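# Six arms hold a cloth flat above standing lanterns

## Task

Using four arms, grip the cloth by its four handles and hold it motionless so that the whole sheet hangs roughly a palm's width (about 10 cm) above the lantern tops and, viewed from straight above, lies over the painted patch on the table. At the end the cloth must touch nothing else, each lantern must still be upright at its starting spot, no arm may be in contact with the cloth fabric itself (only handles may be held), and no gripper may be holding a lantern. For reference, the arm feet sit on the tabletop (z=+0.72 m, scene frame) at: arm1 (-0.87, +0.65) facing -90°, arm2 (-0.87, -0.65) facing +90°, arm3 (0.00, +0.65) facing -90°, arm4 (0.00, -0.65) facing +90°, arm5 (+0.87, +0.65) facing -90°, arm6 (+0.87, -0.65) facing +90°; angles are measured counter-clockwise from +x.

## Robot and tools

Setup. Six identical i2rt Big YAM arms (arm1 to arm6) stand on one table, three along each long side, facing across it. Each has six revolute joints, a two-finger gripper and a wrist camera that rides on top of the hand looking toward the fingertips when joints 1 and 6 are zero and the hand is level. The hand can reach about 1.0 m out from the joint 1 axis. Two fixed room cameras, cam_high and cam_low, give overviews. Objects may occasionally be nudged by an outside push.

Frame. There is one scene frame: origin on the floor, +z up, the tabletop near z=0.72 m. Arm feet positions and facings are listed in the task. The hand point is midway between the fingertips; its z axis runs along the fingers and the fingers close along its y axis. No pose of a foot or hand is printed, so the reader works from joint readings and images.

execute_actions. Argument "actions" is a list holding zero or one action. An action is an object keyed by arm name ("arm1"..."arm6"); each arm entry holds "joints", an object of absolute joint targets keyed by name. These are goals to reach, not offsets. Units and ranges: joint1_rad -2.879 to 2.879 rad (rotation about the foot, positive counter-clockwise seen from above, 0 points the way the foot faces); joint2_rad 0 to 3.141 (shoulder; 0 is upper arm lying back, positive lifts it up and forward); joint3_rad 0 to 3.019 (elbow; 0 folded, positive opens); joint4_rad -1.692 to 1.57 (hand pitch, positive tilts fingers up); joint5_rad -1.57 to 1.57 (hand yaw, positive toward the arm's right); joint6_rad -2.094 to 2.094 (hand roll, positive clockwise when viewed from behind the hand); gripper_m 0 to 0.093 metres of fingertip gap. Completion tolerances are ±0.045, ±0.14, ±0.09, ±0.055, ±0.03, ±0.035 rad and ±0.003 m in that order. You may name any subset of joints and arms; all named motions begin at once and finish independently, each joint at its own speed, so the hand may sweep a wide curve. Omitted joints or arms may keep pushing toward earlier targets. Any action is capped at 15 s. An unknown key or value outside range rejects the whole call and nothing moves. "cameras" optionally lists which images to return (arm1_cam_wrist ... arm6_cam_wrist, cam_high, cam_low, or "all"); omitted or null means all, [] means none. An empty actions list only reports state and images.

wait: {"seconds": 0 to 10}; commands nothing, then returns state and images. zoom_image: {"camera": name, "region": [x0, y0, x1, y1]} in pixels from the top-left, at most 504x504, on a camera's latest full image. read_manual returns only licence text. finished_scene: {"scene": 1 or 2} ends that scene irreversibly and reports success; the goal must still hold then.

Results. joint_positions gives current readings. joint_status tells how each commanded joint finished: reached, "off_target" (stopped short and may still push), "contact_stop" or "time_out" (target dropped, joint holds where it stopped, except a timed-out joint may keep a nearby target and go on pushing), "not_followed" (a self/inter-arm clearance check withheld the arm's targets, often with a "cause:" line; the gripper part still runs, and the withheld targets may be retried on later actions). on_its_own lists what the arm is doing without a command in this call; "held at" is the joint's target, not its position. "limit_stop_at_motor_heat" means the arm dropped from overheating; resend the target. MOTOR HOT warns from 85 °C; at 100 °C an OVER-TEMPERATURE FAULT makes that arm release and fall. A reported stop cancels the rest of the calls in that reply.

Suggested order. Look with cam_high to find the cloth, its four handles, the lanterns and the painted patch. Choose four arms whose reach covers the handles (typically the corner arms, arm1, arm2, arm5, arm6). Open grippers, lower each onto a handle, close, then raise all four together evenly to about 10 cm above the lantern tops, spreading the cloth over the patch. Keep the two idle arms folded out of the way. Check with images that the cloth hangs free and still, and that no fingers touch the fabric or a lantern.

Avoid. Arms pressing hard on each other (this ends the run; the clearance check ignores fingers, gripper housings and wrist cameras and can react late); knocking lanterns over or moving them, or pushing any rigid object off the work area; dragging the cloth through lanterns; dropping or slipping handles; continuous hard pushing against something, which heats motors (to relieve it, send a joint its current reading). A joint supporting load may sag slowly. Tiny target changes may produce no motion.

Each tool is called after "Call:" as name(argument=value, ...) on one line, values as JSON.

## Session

Call:
execute_actions(actions=[])

Scene clock: 0.00 s.
arm1.joint_positions: joint1_rad=+0.012 joint2_rad=+0.448 joint3_rad=+1.458 joint4_rad=-1.531 joint5_rad=+0.010 joint6_rad=-0.012 gripper_m=+0.094
arm1.joint_status: not commanded
arm1.hand: x=-0.8676 y=+0.5260 z=+1.3613 quat_wxyz=(-0.351, -0.604, -0.618, +0.360) (m; scene frame)
arm2.joint_positions: joint1_rad=-0.002 joint2_rad=+0.437 joint3_rad=+1.447 joint4_rad=-1.529 joint5_rad=-0.005 joint6_rad=-0.005 gripper_m=+0.094
arm2.joint_status: not commanded
arm2.hand: x=-0.8685 y=-0.5254 z=+1.3519 quat_wxyz=(-0.357, +0.609, -0.614, -0.353) (m; scene frame)
arm3.joint_positions: joint1_rad=+0.000 joint2_rad=+0.425 joint3_rad=+1.457 joint4_rad=-1.549 joint5_rad=-0.009 joint6_rad=-0.005 gripper_m=+0.095
arm3.joint_status: not commanded
arm3.hand: x=-0.0050 y=+0.5357 z=+1.3358 quat_wxyz=(-0.355, -0.616, -0.606, +0.356) (m; scene frame)
arm4.joint_positions: joint1_rad=-0.014 joint2_rad=+0.450 joint3_rad=+1.476 joint4_rad=-1.552 joint5_rad=+0.004 joint6_rad=-0.006 gripper_m=+0.095
arm4.joint_status: not commanded
arm4.hand: x=-0.0056 y=-0.5325 z=+1.3573 quat_wxyz=(-0.363, +0.612, -0.611, -0.346) (m; scene frame)
arm5.joint_positions: joint1_rad=+0.009 joint2_rad=+0.445 joint3_rad=+1.461 joint4_rad=-1.520 joint5_rad=+0.003 joint6_rad=-0.006 gripper_m=+0.094
arm5.joint_status: not commanded
arm5.hand: x=+0.8784 y=+0.5227 z=+1.3230 quat_wxyz=(-0.362, -0.594, -0.625, +0.355) (m; scene frame)
arm6.joint_positions: joint1_rad=-0.004 joint2_rad=+0.429 joint3_rad=+1.455 joint4_rad=-1.542 joint5_rad=-0.008 joint6_rad=+0.008 gripper_m=+0.095
arm6.joint_status: not commanded
arm6.hand: x=+0.8646 y=-0.5347 z=+1.3714 quat_wxyz=(-0.349, +0.618, -0.603, -0.365) (m; scene frame)
pictures: arm1_cam_wrist, arm2_cam_wrist, arm3_cam_wrist, arm4_cam_wrist, arm5_cam_wrist, arm6_cam_wrist, cam_high, cam_low
Images, in order (width x height): arm1_cam_wrist 616x616, arm2_cam_wrist 616x616, arm3_cam_wrist 616x616, arm4_cam_wrist 616x616, arm5_cam_wrist 616x616, arm6_cam_wrist 616x616, cam_high 504x504, cam_low 504x504.

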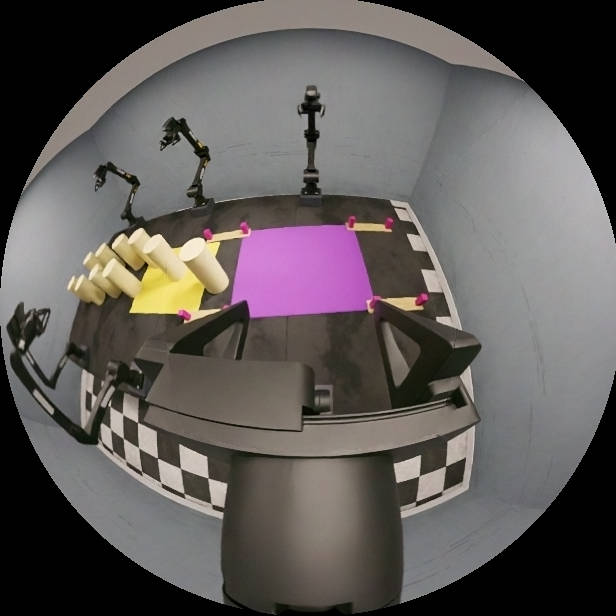

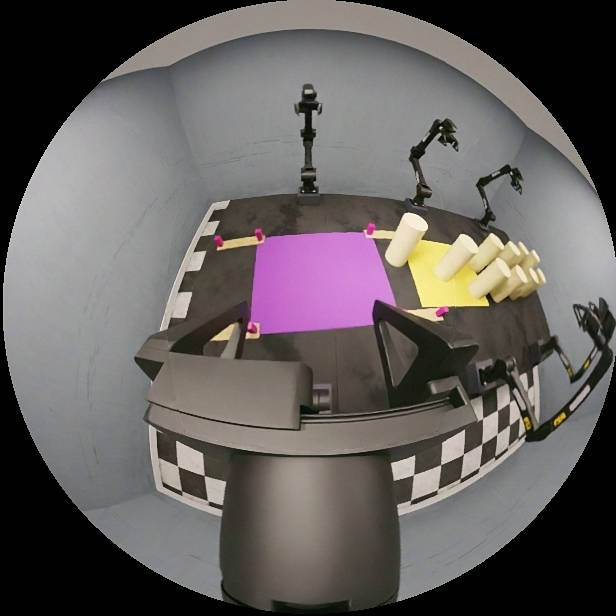

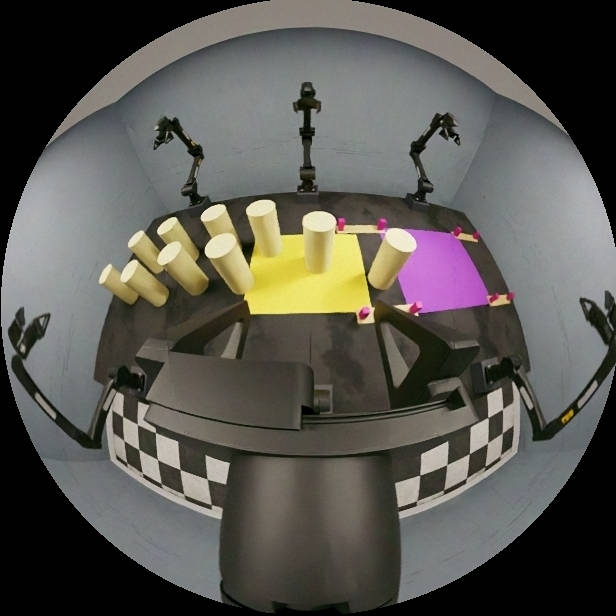

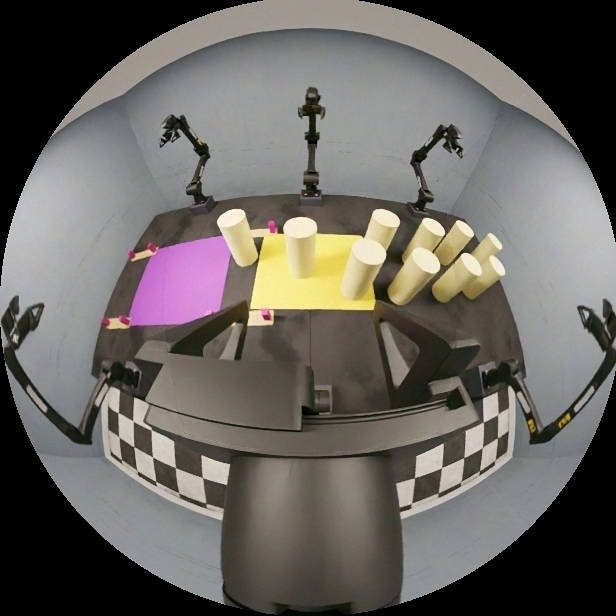

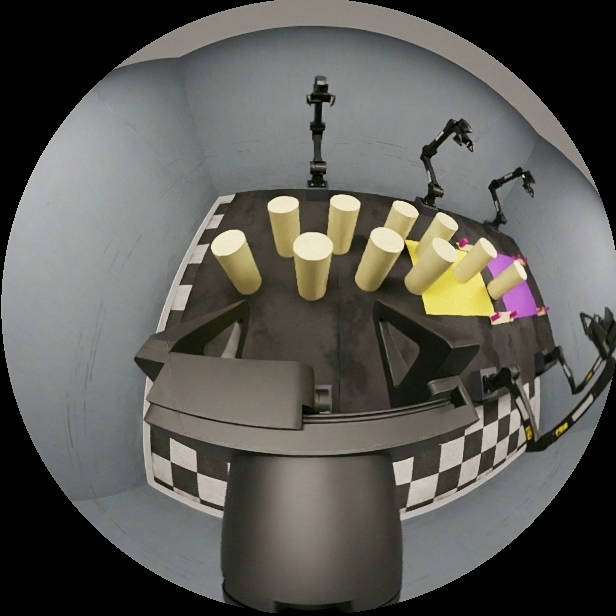

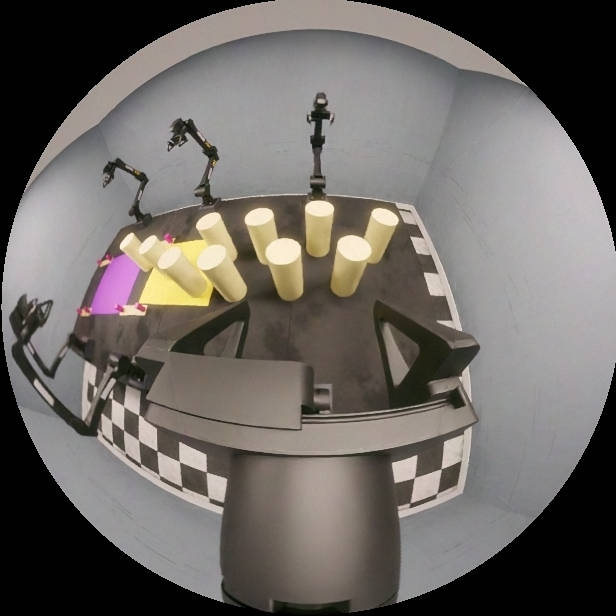

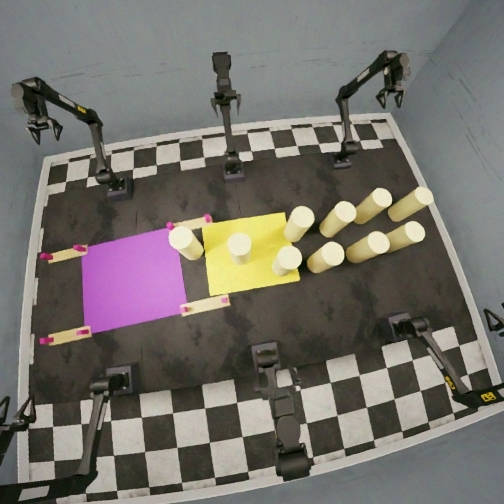

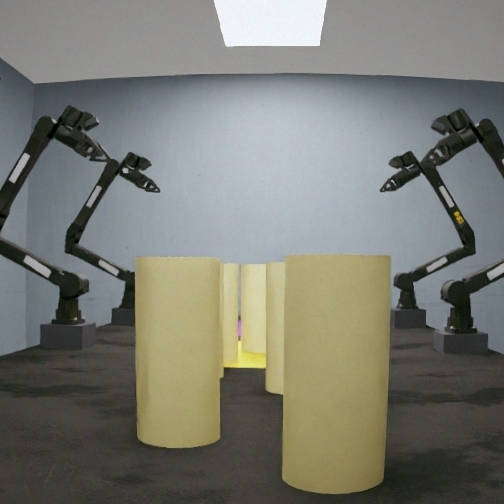

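Call:
zoom_image(camera="cam_high", region=[20, 190, 320, 400])

Region (20, 190, 320, 400) of cam_high's 504x504 image, scaled by 1.680, with more detail than that image has; it fills the top 353 rows of this view, and the rest is white.

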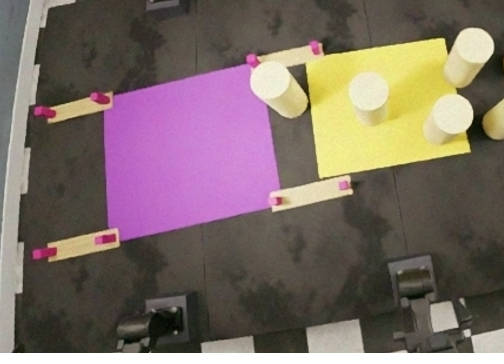

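Call:
execute_actions(actions=[{"arm1":{"joints":{"joint1_rad":-1.015,"joint5_rad":-0.51,"joint6_rad":-1.0,"joint2_rad":1.0}},"arm2":{"joints":{"joint1_rad":1.261,"joint5_rad":0.579,"joint6_rad":1.12,"joint2_rad":1.0}},"arm3":{"joints":{"joint1_rad":-1.046,"joint5_rad":-0.52,"joint6_rad":-1.04,"joint2_rad":1.0}},"arm4":{"joints":{"joint1_rad":1.038,"joint5_rad":0.517,"joint6_rad":0.87,"joint2_rad":1.0}}}], cameras=[])

Call:
execute_actions(actions=[{"arm1":{"joints":{"joint2_rad":2.137,"joint3_rad":1.84,"joint4_rad":-0.882}},"arm2":{"joints":{"joint2_rad":1.88,"joint3_rad":1.41,"joint4_rad":-0.89}},"arm3":{"joints":{"joint2_rad":1.875,"joint3_rad":1.502,"joint4_rad":-0.861}},"arm4":{"joints":{"joint2_rad":1.772,"joint3_rad":1.274,"joint4_rad":-0.731}}}], cameras=["arm1_cam_wrist","arm2_cam_wrist","arm3_cam_wrist","arm4_cam_wrist"])

Scene clock: 27.77 s.
arm1.joint_positions: joint1_rad=-1.012 joint2_rad=+1.007 joint3_rad=+1.458 joint4_rad=-1.531 joint5_rad=-0.508 joint6_rad=-0.992 gripper_m=+0.094
arm1.joint_status: all done
arm1.hand: x=-1.0999 y=+0.4084 z=+1.2620 quat_wxyz=(-0.187, -0.626, -0.701, +0.285) (m; scene frame)
arm2.joint_positions: joint1_rad=+1.257 joint2_rad=+1.011 joint3_rad=+1.447 joint4_rad=-1.529 joint5_rad=+0.575 joint6_rad=+1.106 gripper_m=+0.094
arm2.joint_status: all done
arm2.hand: x=-1.1476 y=-0.4562 z=+1.2530 quat_wxyz=(-0.168, +0.658, -0.663, -0.314) (m; scene frame)
arm3.joint_positions: joint1_rad=-1.041 joint2_rad=+1.008 joint3_rad=+1.456 joint4_rad=-1.549 joint5_rad=-0.518 joint6_rad=-1.024 gripper_m=+0.095
arm3.joint_status: all done
arm3.hand: x=-0.2439 y=+0.4199 z=+1.2329 quat_wxyz=(-0.185, -0.638, -0.693, +0.280) (m; scene frame)
arm4.joint_positions: joint1_rad=+1.035 joint2_rad=+1.012 joint3_rad=+1.475 joint4_rad=-1.552 joint5_rad=+0.514 joint6_rad=+0.861 gripper_m=+0.095
arm4.joint_status: all done
arm4.hand: x=-0.2426 y=-0.4153 z=+1.2551 quat_wxyz=(-0.212, +0.683, -0.647, -0.265) (m; scene frame)
arm5.joint_positions: joint1_rad=+0.009 joint2_rad=+0.445 joint3_rad=+1.461 joint4_rad=-1.520 joint5_rad=+0.003 joint6_rad=-0.006 gripper_m=+0.094
arm5.joint_status: not commanded
arm5.hand: x=+0.8784 y=+0.5227 z=+1.3230 quat_wxyz=(-0.362, -0.594, -0.625, +0.355) (m; scene frame)
arm6.joint_positions: joint1_rad=-0.004 joint2_rad=+0.429 joint3_rad=+1.455 joint4_rad=-1.542 joint5_rad=-0.008 joint6_rad=+0.008 gripper_m=+0.095
arm6.joint_status: not commanded
arm6.hand: x=+0.8646 y=-0.5347 z=+1.3714 quat_wxyz=(-0.349, +0.618, -0.603, -0.365) (m; scene frame)
pictures: none
No camera images: the call's "cameras" was empty. Leave "cameras" out to get every camera's image.

Scene clock: 29.53 s.
arm1.joint_positions: joint1_rad=-1.012 joint2_rad=+2.170 joint3_rad=+1.812 joint4_rad=-0.898 joint5_rad=-0.508 joint6_rad=-0.993 gripper_m=+0.094
arm1.joint_status: all done
arm1.hand: x=-1.4345 y=+0.1981 z=+0.8673 quat_wxyz=(-0.210, -0.653, -0.698, +0.205) (m; scene frame)
arm2.joint_positions: joint1_rad=+1.257 joint2_rad=+1.892 joint3_rad=+1.394 joint4_rad=-0.901 joint5_rad=+0.578 joint6_rad=+1.108 gripper_m=+0.094
arm2.joint_status: all done
arm2.hand: x=-1.3875 y=-0.3746 z=+0.8691 quat_wxyz=(-0.231, +0.703, -0.647, -0.184) (m; scene frame)
arm3.joint_positions: joint1_rad=-1.041 joint2_rad=+1.898 joint3_rad=+1.474 joint4_rad=-0.874 joint5_rad=-0.519 joint6_rad=-1.026 gripper_m=+0.095
arm3.joint_status: all done
arm3.hand: x=-0.4985 y=+0.2773 z=+0.8736 quat_wxyz=(-0.214, -0.666, -0.688, +0.191) (m; scene frame)
arm4.joint_positions: joint1_rad=+1.035 joint2_rad=+1.777 joint3_rad=+1.259 joint4_rad=-0.746 joint5_rad=+0.517 joint6_rad=+0.862 gripper_m=+0.095
arm4.joint_status: all done
arm4.hand: x=-0.4452 y=-0.2904 z=+0.8783 quat_wxyz=(-0.231, +0.708, -0.641, -0.184) (m; scene frame)
arm5.joint_positions: joint1_rad=+0.009 joint2_rad=+0.445 joint3_rad=+1.461 joint4_rad=-1.520 joint5_rad=+0.003 joint6_rad=-0.006 gripper_m=+0.094
arm5.joint_status: not commanded
arm5.hand: x=+0.8784 y=+0.5227 z=+1.3230 quat_wxyz=(-0.362, -0.594, -0.625, +0.355) (m; scene frame)
arm6.joint_positions: joint1_rad=-0.004 joint2_rad=+0.429 joint3_rad=+1.455 joint4_rad=-1.542 joint5_rad=-0.008 joint6_rad=+0.008 gripper_m=+0.095
arm6.joint_status: not commanded
arm6.hand: x=+0.8646 y=-0.5347 z=+1.3714 quat_wxyz=(-0.349, +0.618, -0.603, -0.365) (m; scene frame)
pictures: arm1_cam_wrist, arm2_cam_wrist, arm3_cam_wrist, arm4_cam_wrist
Images, in order (width x height): arm1_cam_wrist 616x616, arm2_cam_wrist 616x616, arm3_cam_wrist 616x616, arm4_cam_wrist 616x616.

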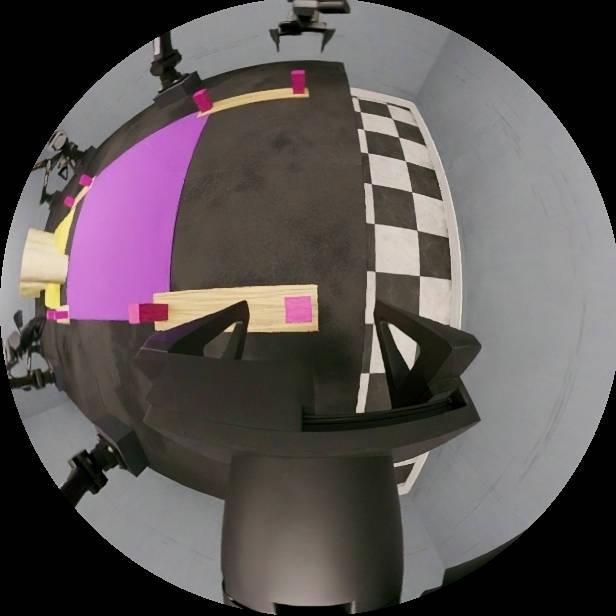

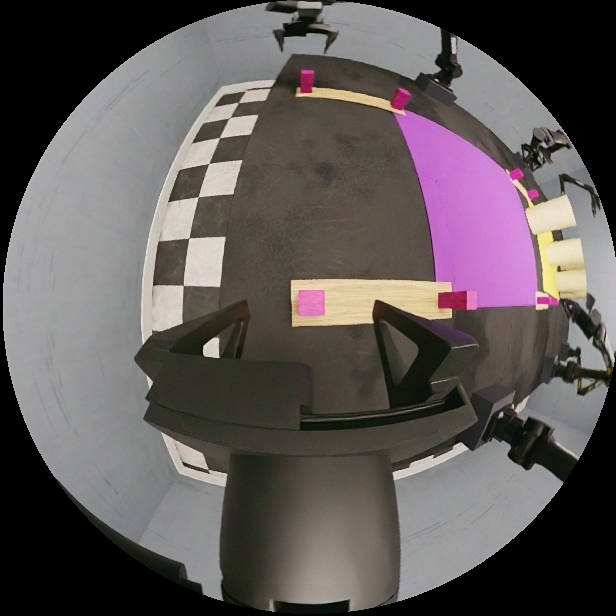

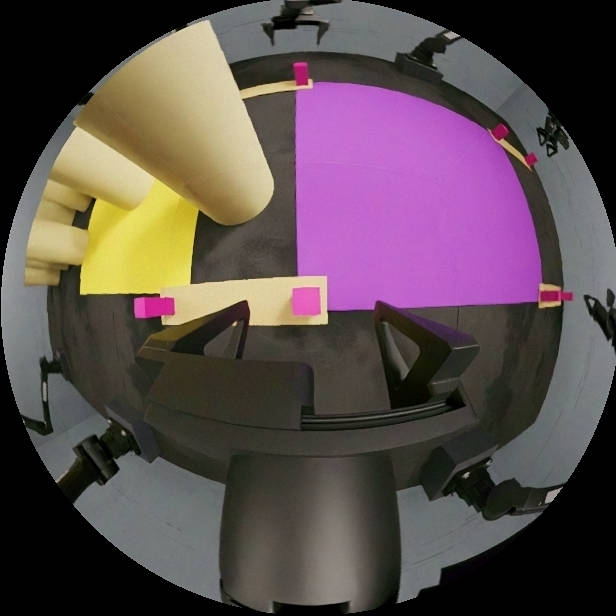

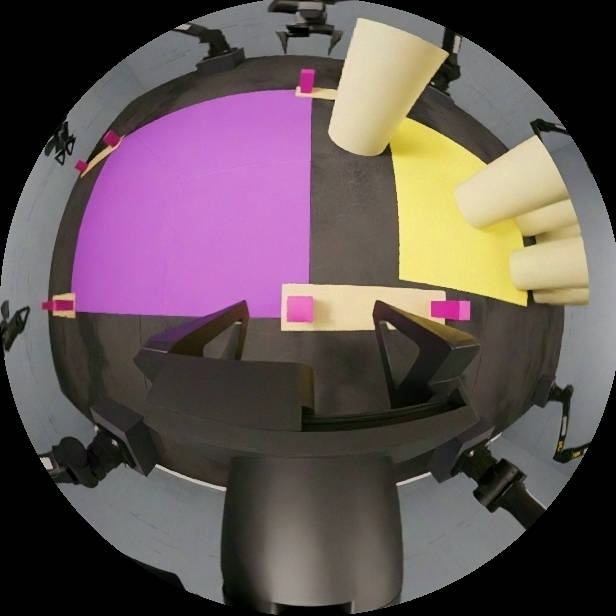

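Call:
execute_actions(actions=[{"arm1":{"joints":{"joint2_rad":2.262,"joint3_rad":1.684,"joint4_rad":-0.648}},"arm2":{"joints":{"joint2_rad":2.05,"joint3_rad":1.31,"joint4_rad":-0.62}},"arm3":{"joints":{"joint2_rad":2.03,"joint3_rad":1.34,"joint4_rad":-0.545}},"arm4":{"joints":{"joint2_rad":1.98,"joint3_rad":1.194,"joint4_rad":-0.432}}}], cameras=["arm1_cam_wrist","arm2_cam_wrist","arm3_cam_wrist","arm4_cam_wrist"])

Scene clock: 42.23 s.
arm1.joint_positions: joint1_rad=-1.012 joint2_rad=+2.286 joint3_rad=+1.670 joint4_rad=-0.664 joint5_rad=-0.509 joint6_rad=-0.993 gripper_m=+0.094
arm1.joint_status: all done
arm1.hand: x=-1.4170 y=+0.2088 z=+0.7453 quat_wxyz=(-0.213, -0.657, -0.697, +0.194) (m; scene frame)
arm2.joint_positions: joint1_rad=+1.257 joint2_rad=+2.062 joint3_rad=+1.297 joint4_rad=-0.631 joint5_rad=+0.578 joint6_rad=+1.108 gripper_m=+0.094
arm2.joint_status: all done
arm2.hand: x=-1.3828 y=-0.3762 z=+0.7507 quat_wxyz=(-0.231, +0.703, -0.647, -0.185) (m; scene frame)
arm3.joint_positions: joint1_rad=-1.042 joint2_rad=+2.049 joint3_rad=+1.324 joint4_rad=-0.559 joint5_rad=-0.522 joint6_rad=-1.028 gripper_m=+0.095
arm3.joint_status: all done
arm3.hand: x=-0.4886 y=+0.2829 z=+0.7465 quat_wxyz=(-0.213, -0.664, -0.689, +0.198) (m; scene frame)
arm4.joint_positions: joint1_rad=+1.035 joint2_rad=+2.002 joint3_rad=+1.179 joint4_rad=-0.446 joint5_rad=+0.517 joint6_rad=+0.862 gripper_m=+0.095
arm4.joint_status: all done
arm4.hand: x=-0.4455 y=-0.2883 z=+0.7454 quat_wxyz=(-0.232, +0.709, -0.641, -0.182) (m; scene frame)
arm5.joint_positions: joint1_rad=+0.009 joint2_rad=+0.445 joint3_rad=+1.461 joint4_rad=-1.520 joint5_rad=+0.003 joint6_rad=-0.006 gripper_m=+0.094
arm5.joint_status: not commanded
arm5.hand: x=+0.8784 y=+0.5227 z=+1.3230 quat_wxyz=(-0.362, -0.594, -0.625, +0.355) (m; scene frame)
arm6.joint_positions: joint1_rad=-0.004 joint2_rad=+0.429 joint3_rad=+1.455 joint4_rad=-1.542 joint5_rad=-0.008 joint6_rad=+0.008 gripper_m=+0.095
arm6.joint_status: not commanded
arm6.hand: x=+0.8646 y=-0.5347 z=+1.3714 quat_wxyz=(-0.349, +0.618, -0.603, -0.365) (m; scene frame)
pictures: arm1_cam_wrist, arm2_cam_wrist, arm3_cam_wrist, arm4_cam_wrist
Images, in order (width x height): arm1_cam_wrist 616x616, arm2_cam_wrist 616x616, arm3_cam_wrist 616x616, arm4_cam_wrist 616x616.

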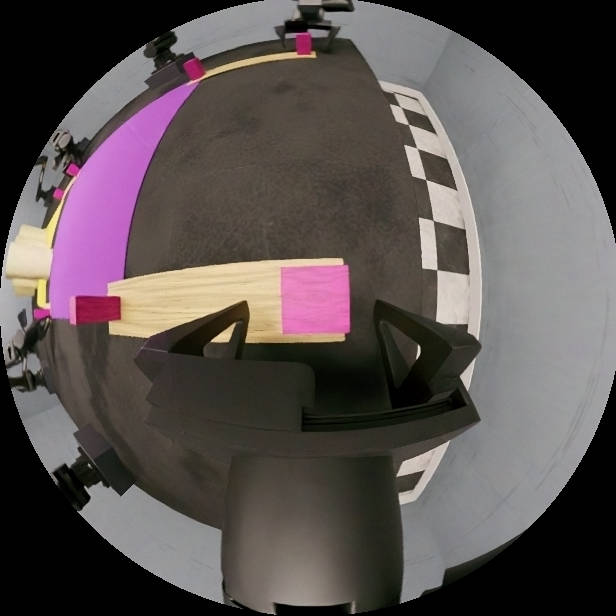

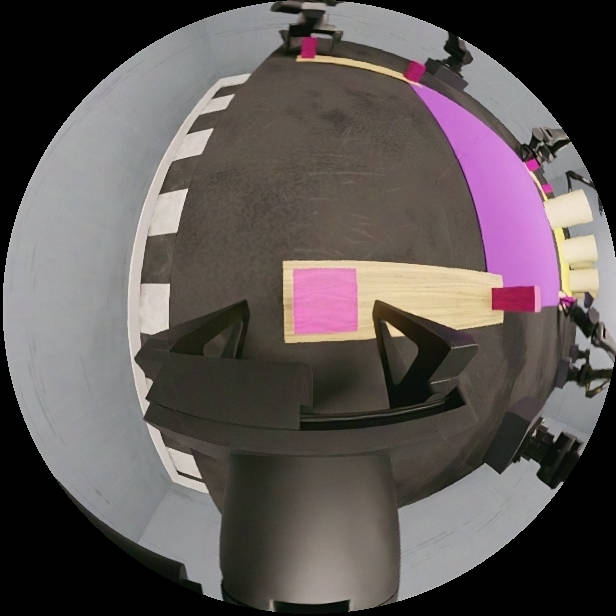

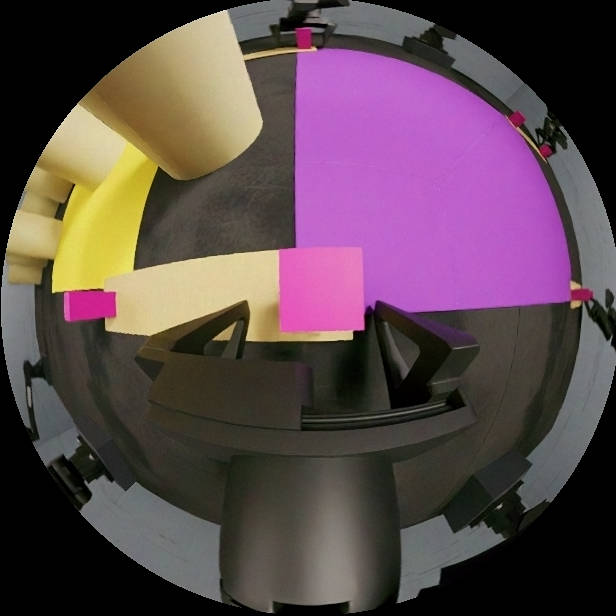

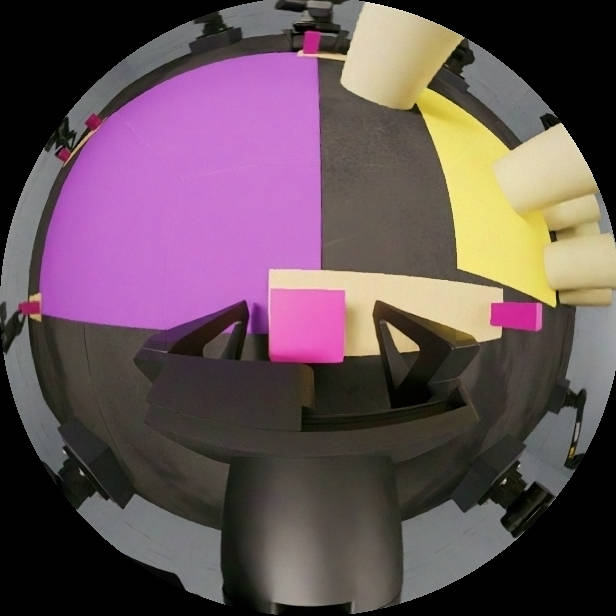

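Call:
execute_actions(actions=[{"arm1":{"joints":{"joint2_rad":2.24,"joint4_rad":-0.63}},"arm2":{"joints":{"joint1_rad":1.238}},"arm3":{"joints":{"joint2_rad":2.005,"joint4_rad":-0.5}},"arm4":{"joints":{"joint2_rad":1.955}}}], cameras=[])

Call:
execute_actions(actions=[{"arm1":{"joints":{"gripper_m":0.0}},"arm2":{"joints":{"gripper_m":0.0}},"arm3":{"joints":{"gripper_m":0.0}},"arm4":{"joints":{"gripper_m":0.0}}}], cameras=["arm1_cam_wrist","arm2_cam_wrist","arm3_cam_wrist","arm4_cam_wrist"])

Scene clock: 54.43 s.
arm1.joint_positions: joint1_rad=-1.012 joint2_rad=+2.278 joint3_rad=+1.670 joint4_rad=-0.647 joint5_rad=-0.509 joint6_rad=-0.993 gripper_m=+0.094
arm1.joint_status: all done
arm1.hand: x=-1.4212 y=+0.2061 z=+0.7517 quat_wxyz=(-0.210, -0.653, -0.698, +0.205) (m; scene frame)
arm2.joint_positions: joint1_rad=+1.246 joint2_rad=+2.062 joint3_rad=+1.297 joint4_rad=-0.631 joint5_rad=+0.578 joint6_rad=+1.108 gripper_m=+0.094
arm2.joint_status: all done
arm2.hand: x=-1.3797 y=-0.3706 z=+0.7507 quat_wxyz=(-0.232, +0.700, -0.651, -0.184) (m; scene frame)
arm3.joint_positions: joint1_rad=-1.042 joint2_rad=+2.046 joint3_rad=+1.324 joint4_rad=-0.513 joint5_rad=-0.522 joint6_rad=-1.028 gripper_m=+0.095
arm3.joint_status: all done
arm3.hand: x=-0.4974 y=+0.2780 z=+0.7513 quat_wxyz=(-0.206, -0.657, -0.691, +0.220) (m; scene frame)
arm4.joint_positions: joint1_rad=+1.035 joint2_rad=+1.999 joint3_rad=+1.179 joint4_rad=-0.446 joint5_rad=+0.517 joint6_rad=+0.862 gripper_m=+0.095
arm4.joint_status: all done
arm4.hand: x=-0.4459 y=-0.2881 z=+0.7469 quat_wxyz=(-0.232, +0.709, -0.641, -0.183) (m; scene frame)
arm5.joint_positions: joint1_rad=+0.009 joint2_rad=+0.445 joint3_rad=+1.461 joint4_rad=-1.520 joint5_rad=+0.003 joint6_rad=-0.006 gripper_m=+0.094
arm5.joint_status: not commanded
arm5.hand: x=+0.8784 y=+0.5227 z=+1.3230 quat_wxyz=(-0.362, -0.594, -0.625, +0.355) (m; scene frame)
arm6.joint_positions: joint1_rad=-0.004 joint2_rad=+0.429 joint3_rad=+1.455 joint4_rad=-1.542 joint5_rad=-0.008 joint6_rad=+0.008 gripper_m=+0.095
arm6.joint_status: not commanded
arm6.hand: x=+0.8646 y=-0.5347 z=+1.3714 quat_wxyz=(-0.349, +0.618, -0.603, -0.365) (m; scene frame)
pictures: none
No camera images: the call's "cameras" was empty. Leave "cameras" out to get every camera's image.

Scene clock: 55.40 s.
arm1.joint_positions: joint1_rad=-1.012 joint2_rad=+2.278 joint3_rad=+1.670 joint4_rad=-0.646 joint5_rad=-0.510 joint6_rad=-0.992 gripper_m=+0.029
arm1.joint_status: gripper_m off_target (ended at +0.029, target +0.000)
arm1.hand: x=-1.4212 y=+0.2059 z=+0.7518 quat_wxyz=(-0.210, -0.653, -0.698, +0.205) (m; scene frame)
arm2.joint_positions: joint1_rad=+1.245 joint2_rad=+2.060 joint3_rad=+1.298 joint4_rad=-0.625 joint5_rad=+0.578 joint6_rad=+1.114 gripper_m=+0.029
arm2.joint_status: gripper_m off_target (ended at +0.029, target +0.000)
arm2.hand: x=-1.3812 y=-0.3693 z=+0.7522 quat_wxyz=(-0.230, +0.696, -0.654, -0.188) (m; scene frame)
arm3.joint_positions: joint1_rad=-1.042 joint2_rad=+2.046 joint3_rad=+1.324 joint4_rad=-0.513 joint5_rad=-0.524 joint6_rad=-1.028 gripper_m=+0.029
arm3.joint_status: gripper_m off_target (ended at +0.029, target +0.000)
arm3.hand: x=-0.4972 y=+0.2778 z=+0.7515 quat_wxyz=(-0.207, -0.657, -0.691, +0.220) (m; scene frame)
arm4.joint_positions: joint1_rad=+1.036 joint2_rad=+1.998 joint3_rad=+1.179 joint4_rad=-0.438 joint5_rad=+0.511 joint6_rad=+0.869 gripper_m=+0.030
arm4.joint_status: gripper_m off_target (ended at +0.030, target +0.000)
arm4.hand: x=-0.4484 y=-0.2881 z=+0.7475 quat_wxyz=(-0.227, +0.706, -0.644, -0.188) (m; scene frame)
arm5.joint_positions: joint1_rad=+0.009 joint2_rad=+0.445 joint3_rad=+1.461 joint4_rad=-1.520 joint5_rad=+0.003 joint6_rad=-0.006 gripper_m=+0.094
arm5.joint_status: not commanded
arm5.hand: x=+0.8784 y=+0.5227 z=+1.3230 quat_wxyz=(-0.362, -0.594, -0.625, +0.355) (m; scene frame)
arm6.joint_positions: joint1_rad=-0.004 joint2_rad=+0.429 joint3_rad=+1.455 joint4_rad=-1.542 joint5_rad=-0.008 joint6_rad=+0.008 gripper_m=+0.095
arm6.joint_status: not commanded
arm6.hand: x=+0.8646 y=-0.5347 z=+1.3714 quat_wxyz=(-0.349, +0.618, -0.603, -0.365) (m; scene frame)
pictures: arm1_cam_wrist, arm2_cam_wrist, arm3_cam_wrist, arm4_cam_wrist
Images, in order (width x height): arm1_cam_wrist 616x616, arm2_cam_wrist 616x616, arm3_cam_wrist 616x616, arm4_cam_wrist 616x616.

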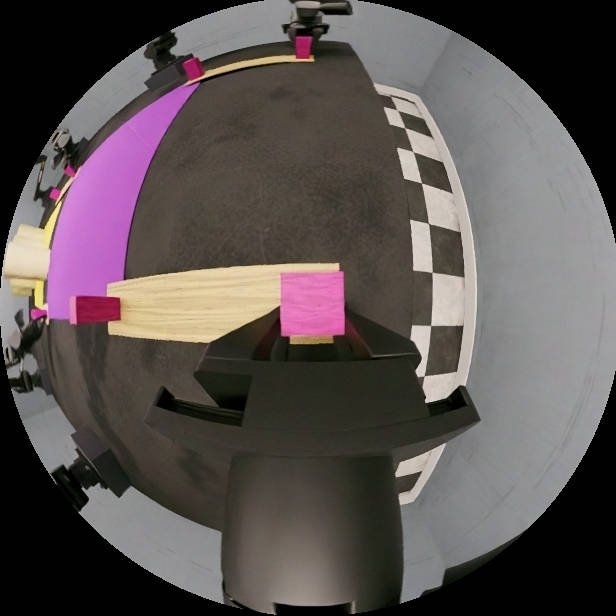

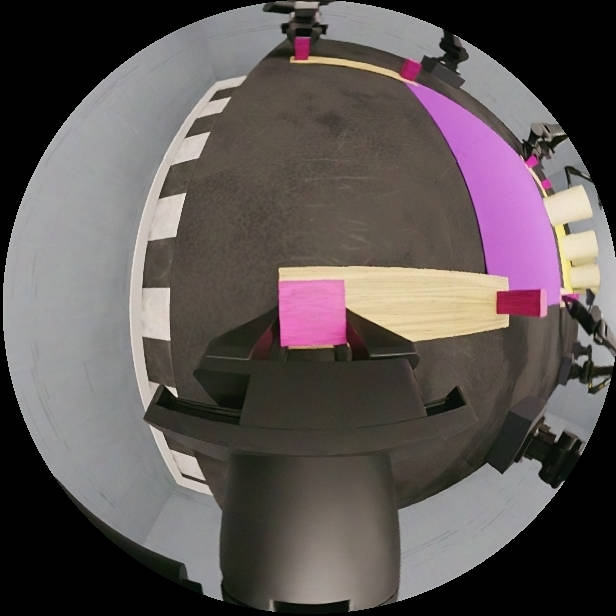

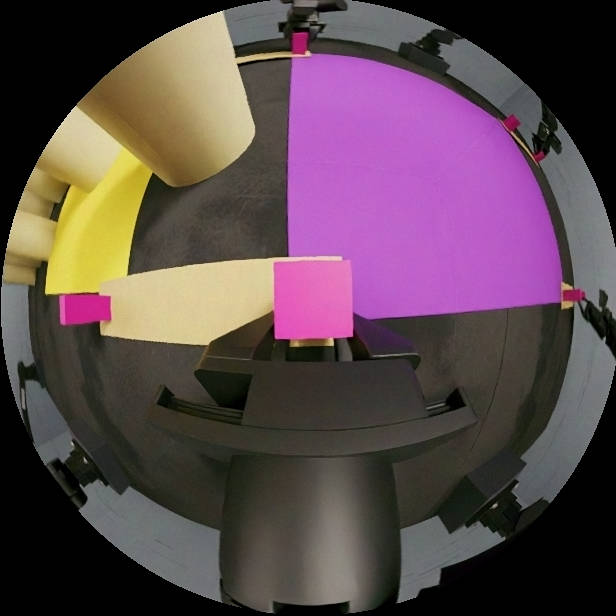

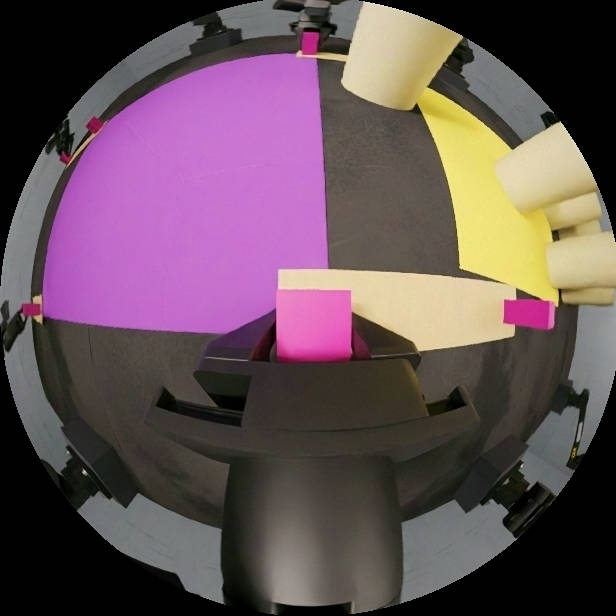

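Call:
execute_actions(actions=[{"arm1":{"joints":{"joint2_rad":2.044,"joint3_rad":1.896,"joint4_rad":-1.07}},"arm2":{"joints":{"joint2_rad":1.785,"joint3_rad":1.52,"joint4_rad":-1.09}},"arm3":{"joints":{"joint2_rad":1.795,"joint3_rad":1.58,"joint4_rad":-1.0}},"arm4":{"joints":{"joint2_rad":1.705,"joint3_rad":1.41,"joint4_rad":-0.94}}}], cameras=["cam_high"])

Call:
execute_actions(actions=[{"arm1":{"joints":{"joint2_rad":2.1,"joint3_rad":2.51,"joint4_rad":-1.62}},"arm2":{"joints":{"joint2_rad":1.755,"joint3_rad":2.012,"joint4_rad":-1.59}},"arm3":{"joints":{"joint2_rad":1.81,"joint3_rad":2.236,"joint4_rad":-1.6}},"arm4":{"joints":{"joint2_rad":1.68,"joint3_rad":1.99,"joint4_rad":-1.52}}}], cameras=["cam_high","cam_low"])

Scene clock: 75.73 s.
arm1.joint_positions: joint1_rad=-1.012 joint2_rad=+2.048 joint3_rad=+1.865 joint4_rad=-1.060 joint5_rad=-0.509 joint6_rad=-0.993 gripper_m=+0.029
arm1.joint_status: all done
arm1.hand: x=-1.4210 y=+0.2063 z=+0.9628 quat_wxyz=(-0.208, -0.651, -0.699, +0.211) (m; scene frame)
arm2.joint_positions: joint1_rad=+1.239 joint2_rad=+1.771 joint3_rad=+1.497 joint4_rad=-1.081 joint5_rad=+0.578 joint6_rad=+1.114 gripper_m=+0.029
arm2.joint_status: all done
arm2.hand: x=-1.3822 y=-0.3656 z=+0.9695 quat_wxyz=(-0.224, +0.690, -0.658, -0.202) (m; scene frame)
arm3.joint_positions: joint1_rad=-1.042 joint2_rad=+1.793 joint3_rad=+1.559 joint4_rad=-0.986 joint5_rad=-0.517 joint6_rad=-1.035 gripper_m=+0.029
arm3.joint_status: all done
arm3.hand: x=-0.5029 y=+0.2766 z=+0.9644 quat_wxyz=(-0.201, -0.653, -0.694, +0.227) (m; scene frame)
arm4.joint_positions: joint1_rad=+1.036 joint2_rad=+1.699 joint3_rad=+1.392 joint4_rad=-0.922 joint5_rad=+0.513 joint6_rad=+0.871 gripper_m=+0.030
arm4.joint_status: all done
arm4.hand: x=-0.4568 y=-0.2860 z=+0.9636 quat_wxyz=(-0.225, +0.701, -0.646, -0.201) (m; scene frame)
arm5.joint_positions: joint1_rad=+0.009 joint2_rad=+0.445 joint3_rad=+1.461 joint4_rad=-1.520 joint5_rad=+0.003 joint6_rad=-0.006 gripper_m=+0.094
arm5.joint_status: not commanded
arm5.hand: x=+0.8784 y=+0.5227 z=+1.3230 quat_wxyz=(-0.362, -0.594, -0.625, +0.355) (m; scene frame)
arm6.joint_positions: joint1_rad=-0.004 joint2_rad=+0.429 joint3_rad=+1.455 joint4_rad=-1.542 joint5_rad=-0.008 joint6_rad=+0.008 gripper_m=+0.095
arm6.joint_status: not commanded
arm6.hand: x=+0.8646 y=-0.5347 z=+1.3714 quat_wxyz=(-0.349, +0.618, -0.603, -0.365) (m; scene frame)
pictures: cam_high
Images, in order (width x height): cam_high 504x504.

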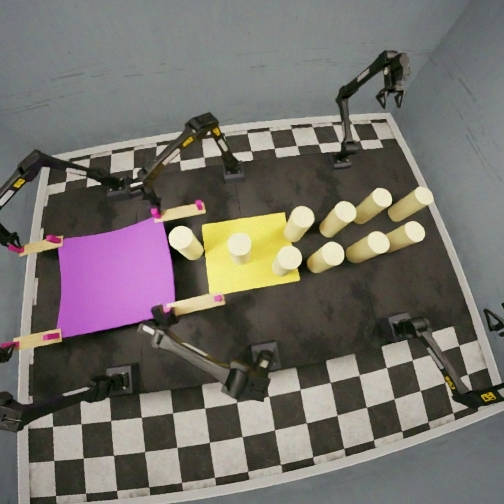

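Scene clock: 77.13 s.
arm1.joint_positions: joint1_rad=-1.010 joint2_rad=+2.110 joint3_rad=+2.461 joint4_rad=-1.609 joint5_rad=-0.507 joint6_rad=-0.991 gripper_m=+0.029
arm1.joint_status: all done
arm1.hand: x=-1.4185 y=+0.2074 z=+1.1477 quat_wxyz=(-0.210, -0.654, -0.698, +0.204) (m; scene frame)
arm2.joint_positions: joint1_rad=+1.238 joint2_rad=+1.766 joint3_rad=+1.960 joint4_rad=-1.580 joint5_rad=+0.577 joint6_rad=+1.114 gripper_m=+0.029
arm2.joint_status: all done
arm2.hand: x=-1.3807 y=-0.3654 z=+1.1458 quat_wxyz=(-0.229, +0.694, -0.656, -0.188) (m; scene frame)
arm3.joint_positions: joint1_rad=-1.042 joint2_rad=+1.830 joint3_rad=+2.181 joint4_rad=-1.586 joint5_rad=-0.516 joint6_rad=-1.036 gripper_m=+0.029
arm3.joint_status: all done
arm3.hand: x=-0.5019 y=+0.2782 z=+1.1775 quat_wxyz=(-0.203, -0.655, -0.694, +0.220) (m; scene frame)
arm4.joint_positions: joint1_rad=+1.036 joint2_rad=+1.699 joint3_rad=+1.933 joint4_rad=-1.502 joint5_rad=+0.511 joint6_rad=+0.872 gripper_m=+0.030
arm4.joint_status: all done
arm4.hand: x=-0.4592 y=-0.2876 z=+1.1650 quat_wxyz=(-0.228, +0.707, -0.644, -0.183) (m; scene frame)
arm5.joint_positions: joint1_rad=+0.009 joint2_rad=+0.445 joint3_rad=+1.461 joint4_rad=-1.520 joint5_rad=+0.003 joint6_rad=-0.006 gripper_m=+0.094
arm5.joint_status: not commanded
arm5.hand: x=+0.8784 y=+0.5227 z=+1.3230 quat_wxyz=(-0.362, -0.594, -0.625, +0.355) (m; scene frame)
arm6.joint_positions: joint1_rad=-0.004 joint2_rad=+0.429 joint3_rad=+1.455 joint4_rad=-1.542 joint5_rad=-0.008 joint6_rad=+0.008 gripper_m=+0.095
arm6.joint_status: not commanded
arm6.hand: x=+0.8646 y=-0.5347 z=+1.3714 quat_wxyz=(-0.349, +0.618, -0.603, -0.365) (m; scene frame)
pictures: cam_high, cam_low
Images, in order (width x height): cam_high 504x504, cam_low 504x504.

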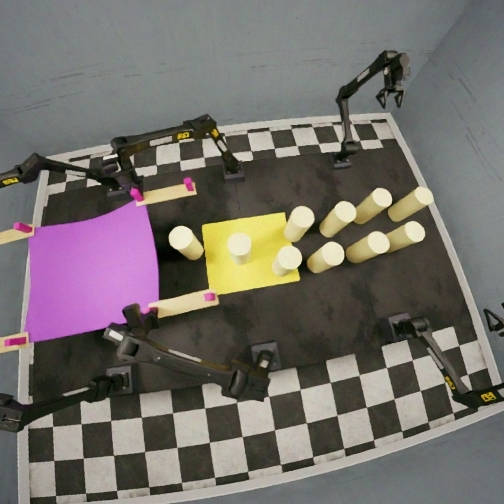

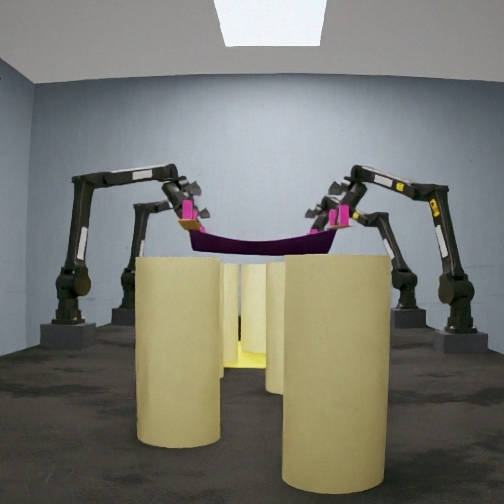

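Call:
execute_actions(actions=[{"arm1":{"joints":{"joint1_rad":-0.88,"joint2_rad":1.52,"joint3_rad":1.775,"joint4_rad":-1.376,"joint5_rad":-0.458,"joint6_rad":-0.79}},"arm2":{"joints":{"joint1_rad":1.053,"joint2_rad":1.412,"joint3_rad":1.663,"joint4_rad":-1.473,"joint5_rad":0.522,"joint6_rad":0.963}},"arm3":{"joints":{"joint1_rad":-0.768,"joint2_rad":1.41,"joint3_rad":1.705,"joint4_rad":-1.375,"joint5_rad":-0.41,"joint6_rad":-0.655}},"arm4":{"joints":{"joint1_rad":0.933,"joint2_rad":1.258,"joint3_rad":1.513,"joint4_rad":-1.415,"joint5_rad":0.479,"joint6_rad":0.82}}}], cameras=[])

Call:
execute_actions(actions=[{"arm1":{"joints":{"joint1_rad":-0.544,"joint2_rad":1.11,"joint3_rad":1.368,"joint4_rad":-1.27,"joint5_rad":-0.302,"joint6_rad":-0.46}},"arm2":{"joints":{"joint1_rad":0.634,"joint2_rad":1.023,"joint3_rad":1.32,"joint4_rad":-1.346,"joint5_rad":0.347,"joint6_rad":0.543}},"arm3":{"joints":{"joint1_rad":-0.319,"joint2_rad":1.055,"joint3_rad":1.39,"joint4_rad":-1.3,"joint5_rad":-0.181,"joint6_rad":-0.25}},"arm4":{"joints":{"joint1_rad":0.386,"joint2_rad":0.94,"joint3_rad":1.27,"joint4_rad":-1.311,"joint5_rad":0.218,"joint6_rad":0.31}}}], cameras=[])

Call:
execute_actions(actions=[{"arm1":{"joints":{"joint1_rad":0.193,"joint2_rad":0.93,"joint3_rad":1.252,"joint4_rad":-1.271,"joint5_rad":0.11,"joint6_rad":0.159}},"arm2":{"joints":{"joint1_rad":-0.193,"joint2_rad":0.942,"joint3_rad":1.268,"joint4_rad":-1.284,"joint5_rad":-0.11,"joint6_rad":-0.159}},"arm3":{"joints":{"joint1_rad":0.444,"joint2_rad":1.0,"joint3_rad":1.36,"joint4_rad":-1.336,"joint5_rad":0.249,"joint6_rad":0.385}},"arm4":{"joints":{"joint1_rad":-0.43,"joint2_rad":1.027,"joint3_rad":1.37,"joint4_rad":-1.286,"joint5_rad":-0.242,"joint6_rad":-0.37}}}], cameras=[])

Call:
execute_actions(actions=[{"arm1":{"joints":{"joint1_rad":0.875,"joint2_rad":1.225,"joint3_rad":1.432,"joint4_rad":-1.315,"joint5_rad":0.455,"joint6_rad":0.775}},"arm2":{"joints":{"joint1_rad":-0.798,"joint2_rad":1.292,"joint3_rad":1.506,"joint4_rad":-1.296,"joint5_rad":-0.424,"joint6_rad":-0.705}},"arm3":{"joints":{"joint1_rad":1.012,"joint2_rad":1.403,"joint3_rad":1.68,"joint4_rad":-1.445,"joint5_rad":0.505,"joint6_rad":0.94}},"arm4":{"joints":{"joint1_rad":-0.927,"joint2_rad":1.455,"joint3_rad":1.683,"joint4_rad":-1.36,"joint5_rad":-0.475,"joint6_rad":-0.85}}}], cameras=["cam_high","cam_low","arm3_cam_wrist","arm4_cam_wrist"])

Scene clock: 99.47 s.
arm1.joint_positions: joint1_rad=-0.868 joint2_rad=+1.537 joint3_rad=+1.762 joint4_rad=-1.392 joint5_rad=-0.456 joint6_rad=-0.771 gripper_m=+0.029
arm1.joint_status: all done
arm1.hand: x=-1.2304 y=+0.2458 z=+1.1942 quat_wxyz=(-0.215, -0.675, -0.675, +0.206) (m; scene frame)
arm2.joint_positions: joint1_rad=+1.045 joint2_rad=+1.396 joint3_rad=+1.659 joint4_rad=-1.482 joint5_rad=+0.518 joint6_rad=+0.966 gripper_m=+0.029
arm2.joint_status: all done
arm2.hand: x=-1.2283 y=-0.3356 z=+1.2025 quat_wxyz=(-0.211, +0.664, -0.683, -0.218) (m; scene frame)
arm3.joint_positions: joint1_rad=-0.765 joint2_rad=+1.412 joint3_rad=+1.695 joint4_rad=-1.386 joint5_rad=-0.406 joint6_rad=-0.680 gripper_m=+0.029
arm3.joint_status: all done
arm3.hand: x=-0.3103 y=+0.2498 z=+1.1941 quat_wxyz=(-0.210, -0.679, -0.670, +0.215) (m; scene frame)
arm4.joint_positions: joint1_rad=+0.927 joint2_rad=+1.261 joint3_rad=+1.506 joint4_rad=-1.412 joint5_rad=+0.474 joint6_rad=+0.839 gripper_m=+0.030
arm4.joint_status: all done
arm4.hand: x=-0.3041 y=-0.3318 z=+1.1905 quat_wxyz=(-0.216, +0.673, -0.674, -0.214) (m; scene frame)
arm5.joint_positions: joint1_rad=+0.009 joint2_rad=+0.445 joint3_rad=+1.461 joint4_rad=-1.520 joint5_rad=+0.003 joint6_rad=-0.006 gripper_m=+0.094
arm5.joint_status: not commanded
arm5.hand: x=+0.8784 y=+0.5227 z=+1.3230 quat_wxyz=(-0.362, -0.594, -0.625, +0.355) (m; scene frame)
arm6.joint_positions: joint1_rad=-0.004 joint2_rad=+0.429 joint3_rad=+1.455 joint4_rad=-1.542 joint5_rad=-0.008 joint6_rad=+0.008 gripper_m=+0.095
arm6.joint_status: not commanded
arm6.hand: x=+0.8646 y=-0.5347 z=+1.3714 quat_wxyz=(-0.349, +0.618, -0.603, -0.365) (m; scene frame)
pictures: none
No camera images: the call's "cameras" was empty. Leave "cameras" out to get every camera's image.

Scene clock: 101.00 s.
arm1.joint_positions: joint1_rad=-0.533 joint2_rad=+1.111 joint3_rad=+1.362 joint4_rad=-1.280 joint5_rad=-0.299 joint6_rad=-0.434 gripper_m=+0.029
arm1.joint_status: all done
arm1.hand: x=-1.0315 y=+0.2751 z=+1.1973 quat_wxyz=(-0.215, -0.678, -0.670, +0.213) (m; scene frame)
arm2.joint_positions: joint1_rad=+0.630 joint2_rad=+1.014 joint3_rad=+1.316 joint4_rad=-1.354 joint5_rad=+0.345 joint6_rad=+0.537 gripper_m=+0.029
arm2.joint_status: all done
arm2.hand: x=-1.0308 y=-0.3212 z=+1.1945 quat_wxyz=(-0.215, +0.669, -0.679, -0.213) (m; scene frame)
arm3.joint_positions: joint1_rad=-0.319 joint2_rad=+1.055 joint3_rad=+1.381 joint4_rad=-1.305 joint5_rad=-0.175 joint6_rad=-0.275 gripper_m=+0.029
arm3.joint_status: all done
arm3.hand: x=-0.1068 y=+0.2714 z=+1.1944 quat_wxyz=(-0.210, -0.680, -0.668, +0.218) (m; scene frame)
arm4.joint_positions: joint1_rad=+0.392 joint2_rad=+0.941 joint3_rad=+1.260 joint4_rad=-1.312 joint5_rad=+0.210 joint6_rad=+0.330 gripper_m=+0.030
arm4.joint_status: all done
arm4.hand: x=-0.1065 y=-0.3168 z=+1.1909 quat_wxyz=(-0.214, +0.676, -0.671, -0.214) (m; scene frame)
arm5.joint_positions: joint1_rad=+0.009 joint2_rad=+0.445 joint3_rad=+1.461 joint4_rad=-1.520 joint5_rad=+0.003 joint6_rad=-0.006 gripper_m=+0.094
arm5.joint_status: not commanded
arm5.hand: x=+0.8784 y=+0.5227 z=+1.3230 quat_wxyz=(-0.362, -0.594, -0.625, +0.355) (m; scene frame)
arm6.joint_positions: joint1_rad=-0.004 joint2_rad=+0.429 joint3_rad=+1.455 joint4_rad=-1.542 joint5_rad=-0.008 joint6_rad=+0.008 gripper_m=+0.095
arm6.joint_status: not commanded
arm6.hand: x=+0.8646 y=-0.5347 z=+1.3714 quat_wxyz=(-0.349, +0.618, -0.603, -0.365) (m; scene frame)
pictures: none
No camera images: the call's "cameras" was empty. Leave "cameras" out to get every camera's image.

Scene clock: 102.67 s.
arm1.joint_positions: joint1_rad=+0.190 joint2_rad=+0.933 joint3_rad=+1.237 joint4_rad=-1.278 joint5_rad=+0.113 joint6_rad=+0.177 gripper_m=+0.029
arm1.joint_status: all done
arm1.hand: x=-0.8203 y=+0.3015 z=+1.1924 quat_wxyz=(-0.211, -0.681, -0.668, +0.214) (m; scene frame)
arm2.joint_positions: joint1_rad=-0.187 joint2_rad=+0.971 joint3_rad=+1.257 joint4_rad=-1.293 joint5_rad=-0.113 joint6_rad=-0.157 gripper_m=+0.029
arm2.joint_status: all done
arm2.hand: x=-0.8165 y=-0.2918 z=+1.1803 quat_wxyz=(-0.197, +0.674, -0.682, -0.203) (m; scene frame)
arm3.joint_positions: joint1_rad=+0.435 joint2_rad=+1.029 joint3_rad=+1.348 joint4_rad=-1.333 joint5_rad=+0.253 joint6_rad=+0.361 gripper_m=+0.029
arm3.joint_status: all done
arm3.hand: x=+0.1071 y=+0.2895 z=+1.1874 quat_wxyz=(-0.206, -0.683, -0.666, +0.216) (m; scene frame)
arm4.joint_positions: joint1_rad=-0.419 joint2_rad=+1.041 joint3_rad=+1.297 joint4_rad=-1.298 joint5_rad=-0.251 joint6_rad=-0.350 gripper_m=+0.030
arm4.joint_status: all done
arm4.hand: x=+0.1090 y=-0.2874 z=+1.1813 quat_wxyz=(-0.198, +0.680, -0.674, -0.210) (m; scene frame)
arm5.joint_positions: joint1_rad=+0.009 joint2_rad=+0.445 joint3_rad=+1.461 joint4_rad=-1.520 joint5_rad=+0.003 joint6_rad=-0.006 gripper_m=+0.094
arm5.joint_status: not commanded
arm5.hand: x=+0.8784 y=+0.5227 z=+1.3230 quat_wxyz=(-0.362, -0.594, -0.625, +0.355) (m; scene frame)
arm6.joint_positions: joint1_rad=-0.004 joint2_rad=+0.429 joint3_rad=+1.455 joint4_rad=-1.542 joint5_rad=-0.008 joint6_rad=+0.008 gripper_m=+0.095
arm6.joint_status: not commanded
arm6.hand: x=+0.8646 y=-0.5347 z=+1.3714 quat_wxyz=(-0.349, +0.618, -0.603, -0.365) (m; scene frame)
pictures: none
No camera images: the call's "cameras" was empty. Leave "cameras" out to get every camera's image.

Scene clock: 104.27 s.
arm1.joint_positions: joint1_rad=+0.873 joint2_rad=+1.263 joint3_rad=+1.373 joint4_rad=-1.303 joint5_rad=+0.455 joint6_rad=+0.789 gripper_m=+0.029
arm1.joint_status: all done
arm1.hand: x=-0.5830 y=+0.3136 z=+1.1454 quat_wxyz=(-0.192, -0.678, -0.676, +0.216) (m; scene frame)
arm2.joint_positions: joint1_rad=-0.799 joint2_rad=+1.326 joint3_rad=+1.456 joint4_rad=-1.295 joint5_rad=-0.428 joint6_rad=-0.708 gripper_m=+0.029
arm2.joint_status: all done
arm2.hand: x=-0.5807 y=-0.2781 z=+1.1500 quat_wxyz=(-0.191, +0.672, -0.683, -0.213) (m; scene frame)
arm3.joint_positions: joint1_rad=+1.003 joint2_rad=+1.435 joint3_rad=+1.607 joint4_rad=-1.448 joint5_rad=+0.513 joint6_rad=+0.915 gripper_m=+0.029
arm3.joint_status: all done
arm3.hand: x=+0.3481 y=+0.3124 z=+1.1494 quat_wxyz=(-0.183, -0.682, -0.672, +0.223) (m; scene frame)
arm4.joint_positions: joint1_rad=-0.917 joint2_rad=+1.493 joint3_rad=+1.616 joint4_rad=-1.361 joint5_rad=-0.483 joint6_rad=-0.830 gripper_m=+0.030
arm4.joint_status: all done
arm4.hand: x=+0.3525 y=-0.2754 z=+1.1508 quat_wxyz=(-0.188, +0.679, -0.676, -0.218) (m; scene frame)
arm5.joint_positions: joint1_rad=+0.009 joint2_rad=+0.445 joint3_rad=+1.461 joint4_rad=-1.520 joint5_rad=+0.003 joint6_rad=-0.006 gripper_m=+0.094
arm5.joint_status: not commanded
arm5.hand: x=+0.8784 y=+0.5227 z=+1.3230 quat_wxyz=(-0.362, -0.594, -0.625, +0.355) (m; scene frame)
arm6.joint_positions: joint1_rad=-0.004 joint2_rad=+0.429 joint3_rad=+1.455 joint4_rad=-1.542 joint5_rad=-0.008 joint6_rad=+0.008 gripper_m=+0.095
arm6.joint_status: not commanded
arm6.hand: x=+0.8646 y=-0.5347 z=+1.3714 quat_wxyz=(-0.349, +0.618, -0.603, -0.365) (m; scene frame)
pictures: arm3_cam_wrist, arm4_cam_wrist, cam_high, cam_low
Images, in order (width x height): arm3_cam_wrist 616x616, arm4_cam_wrist 616x616, cam_high 504x504, cam_low 504x504.

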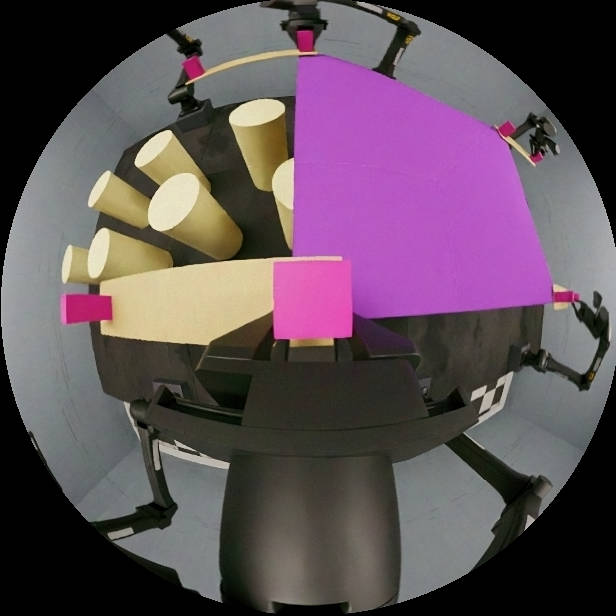

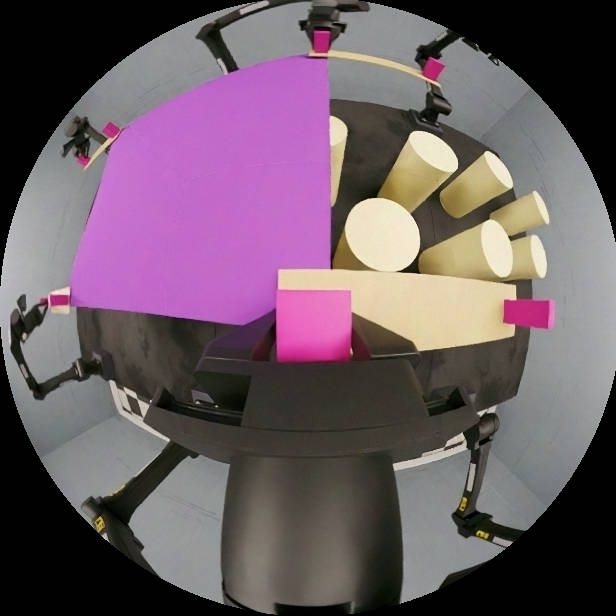

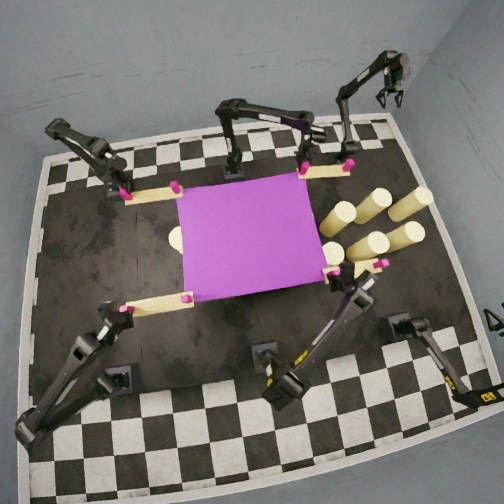

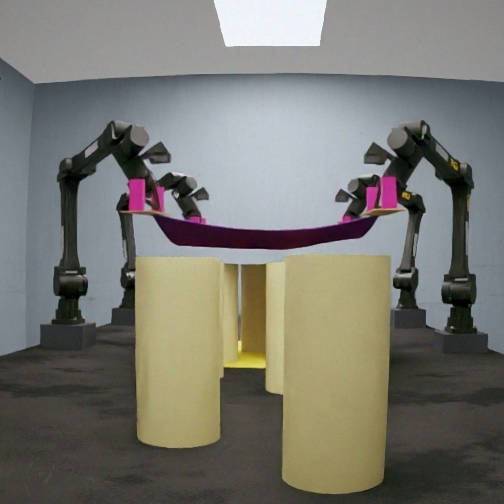

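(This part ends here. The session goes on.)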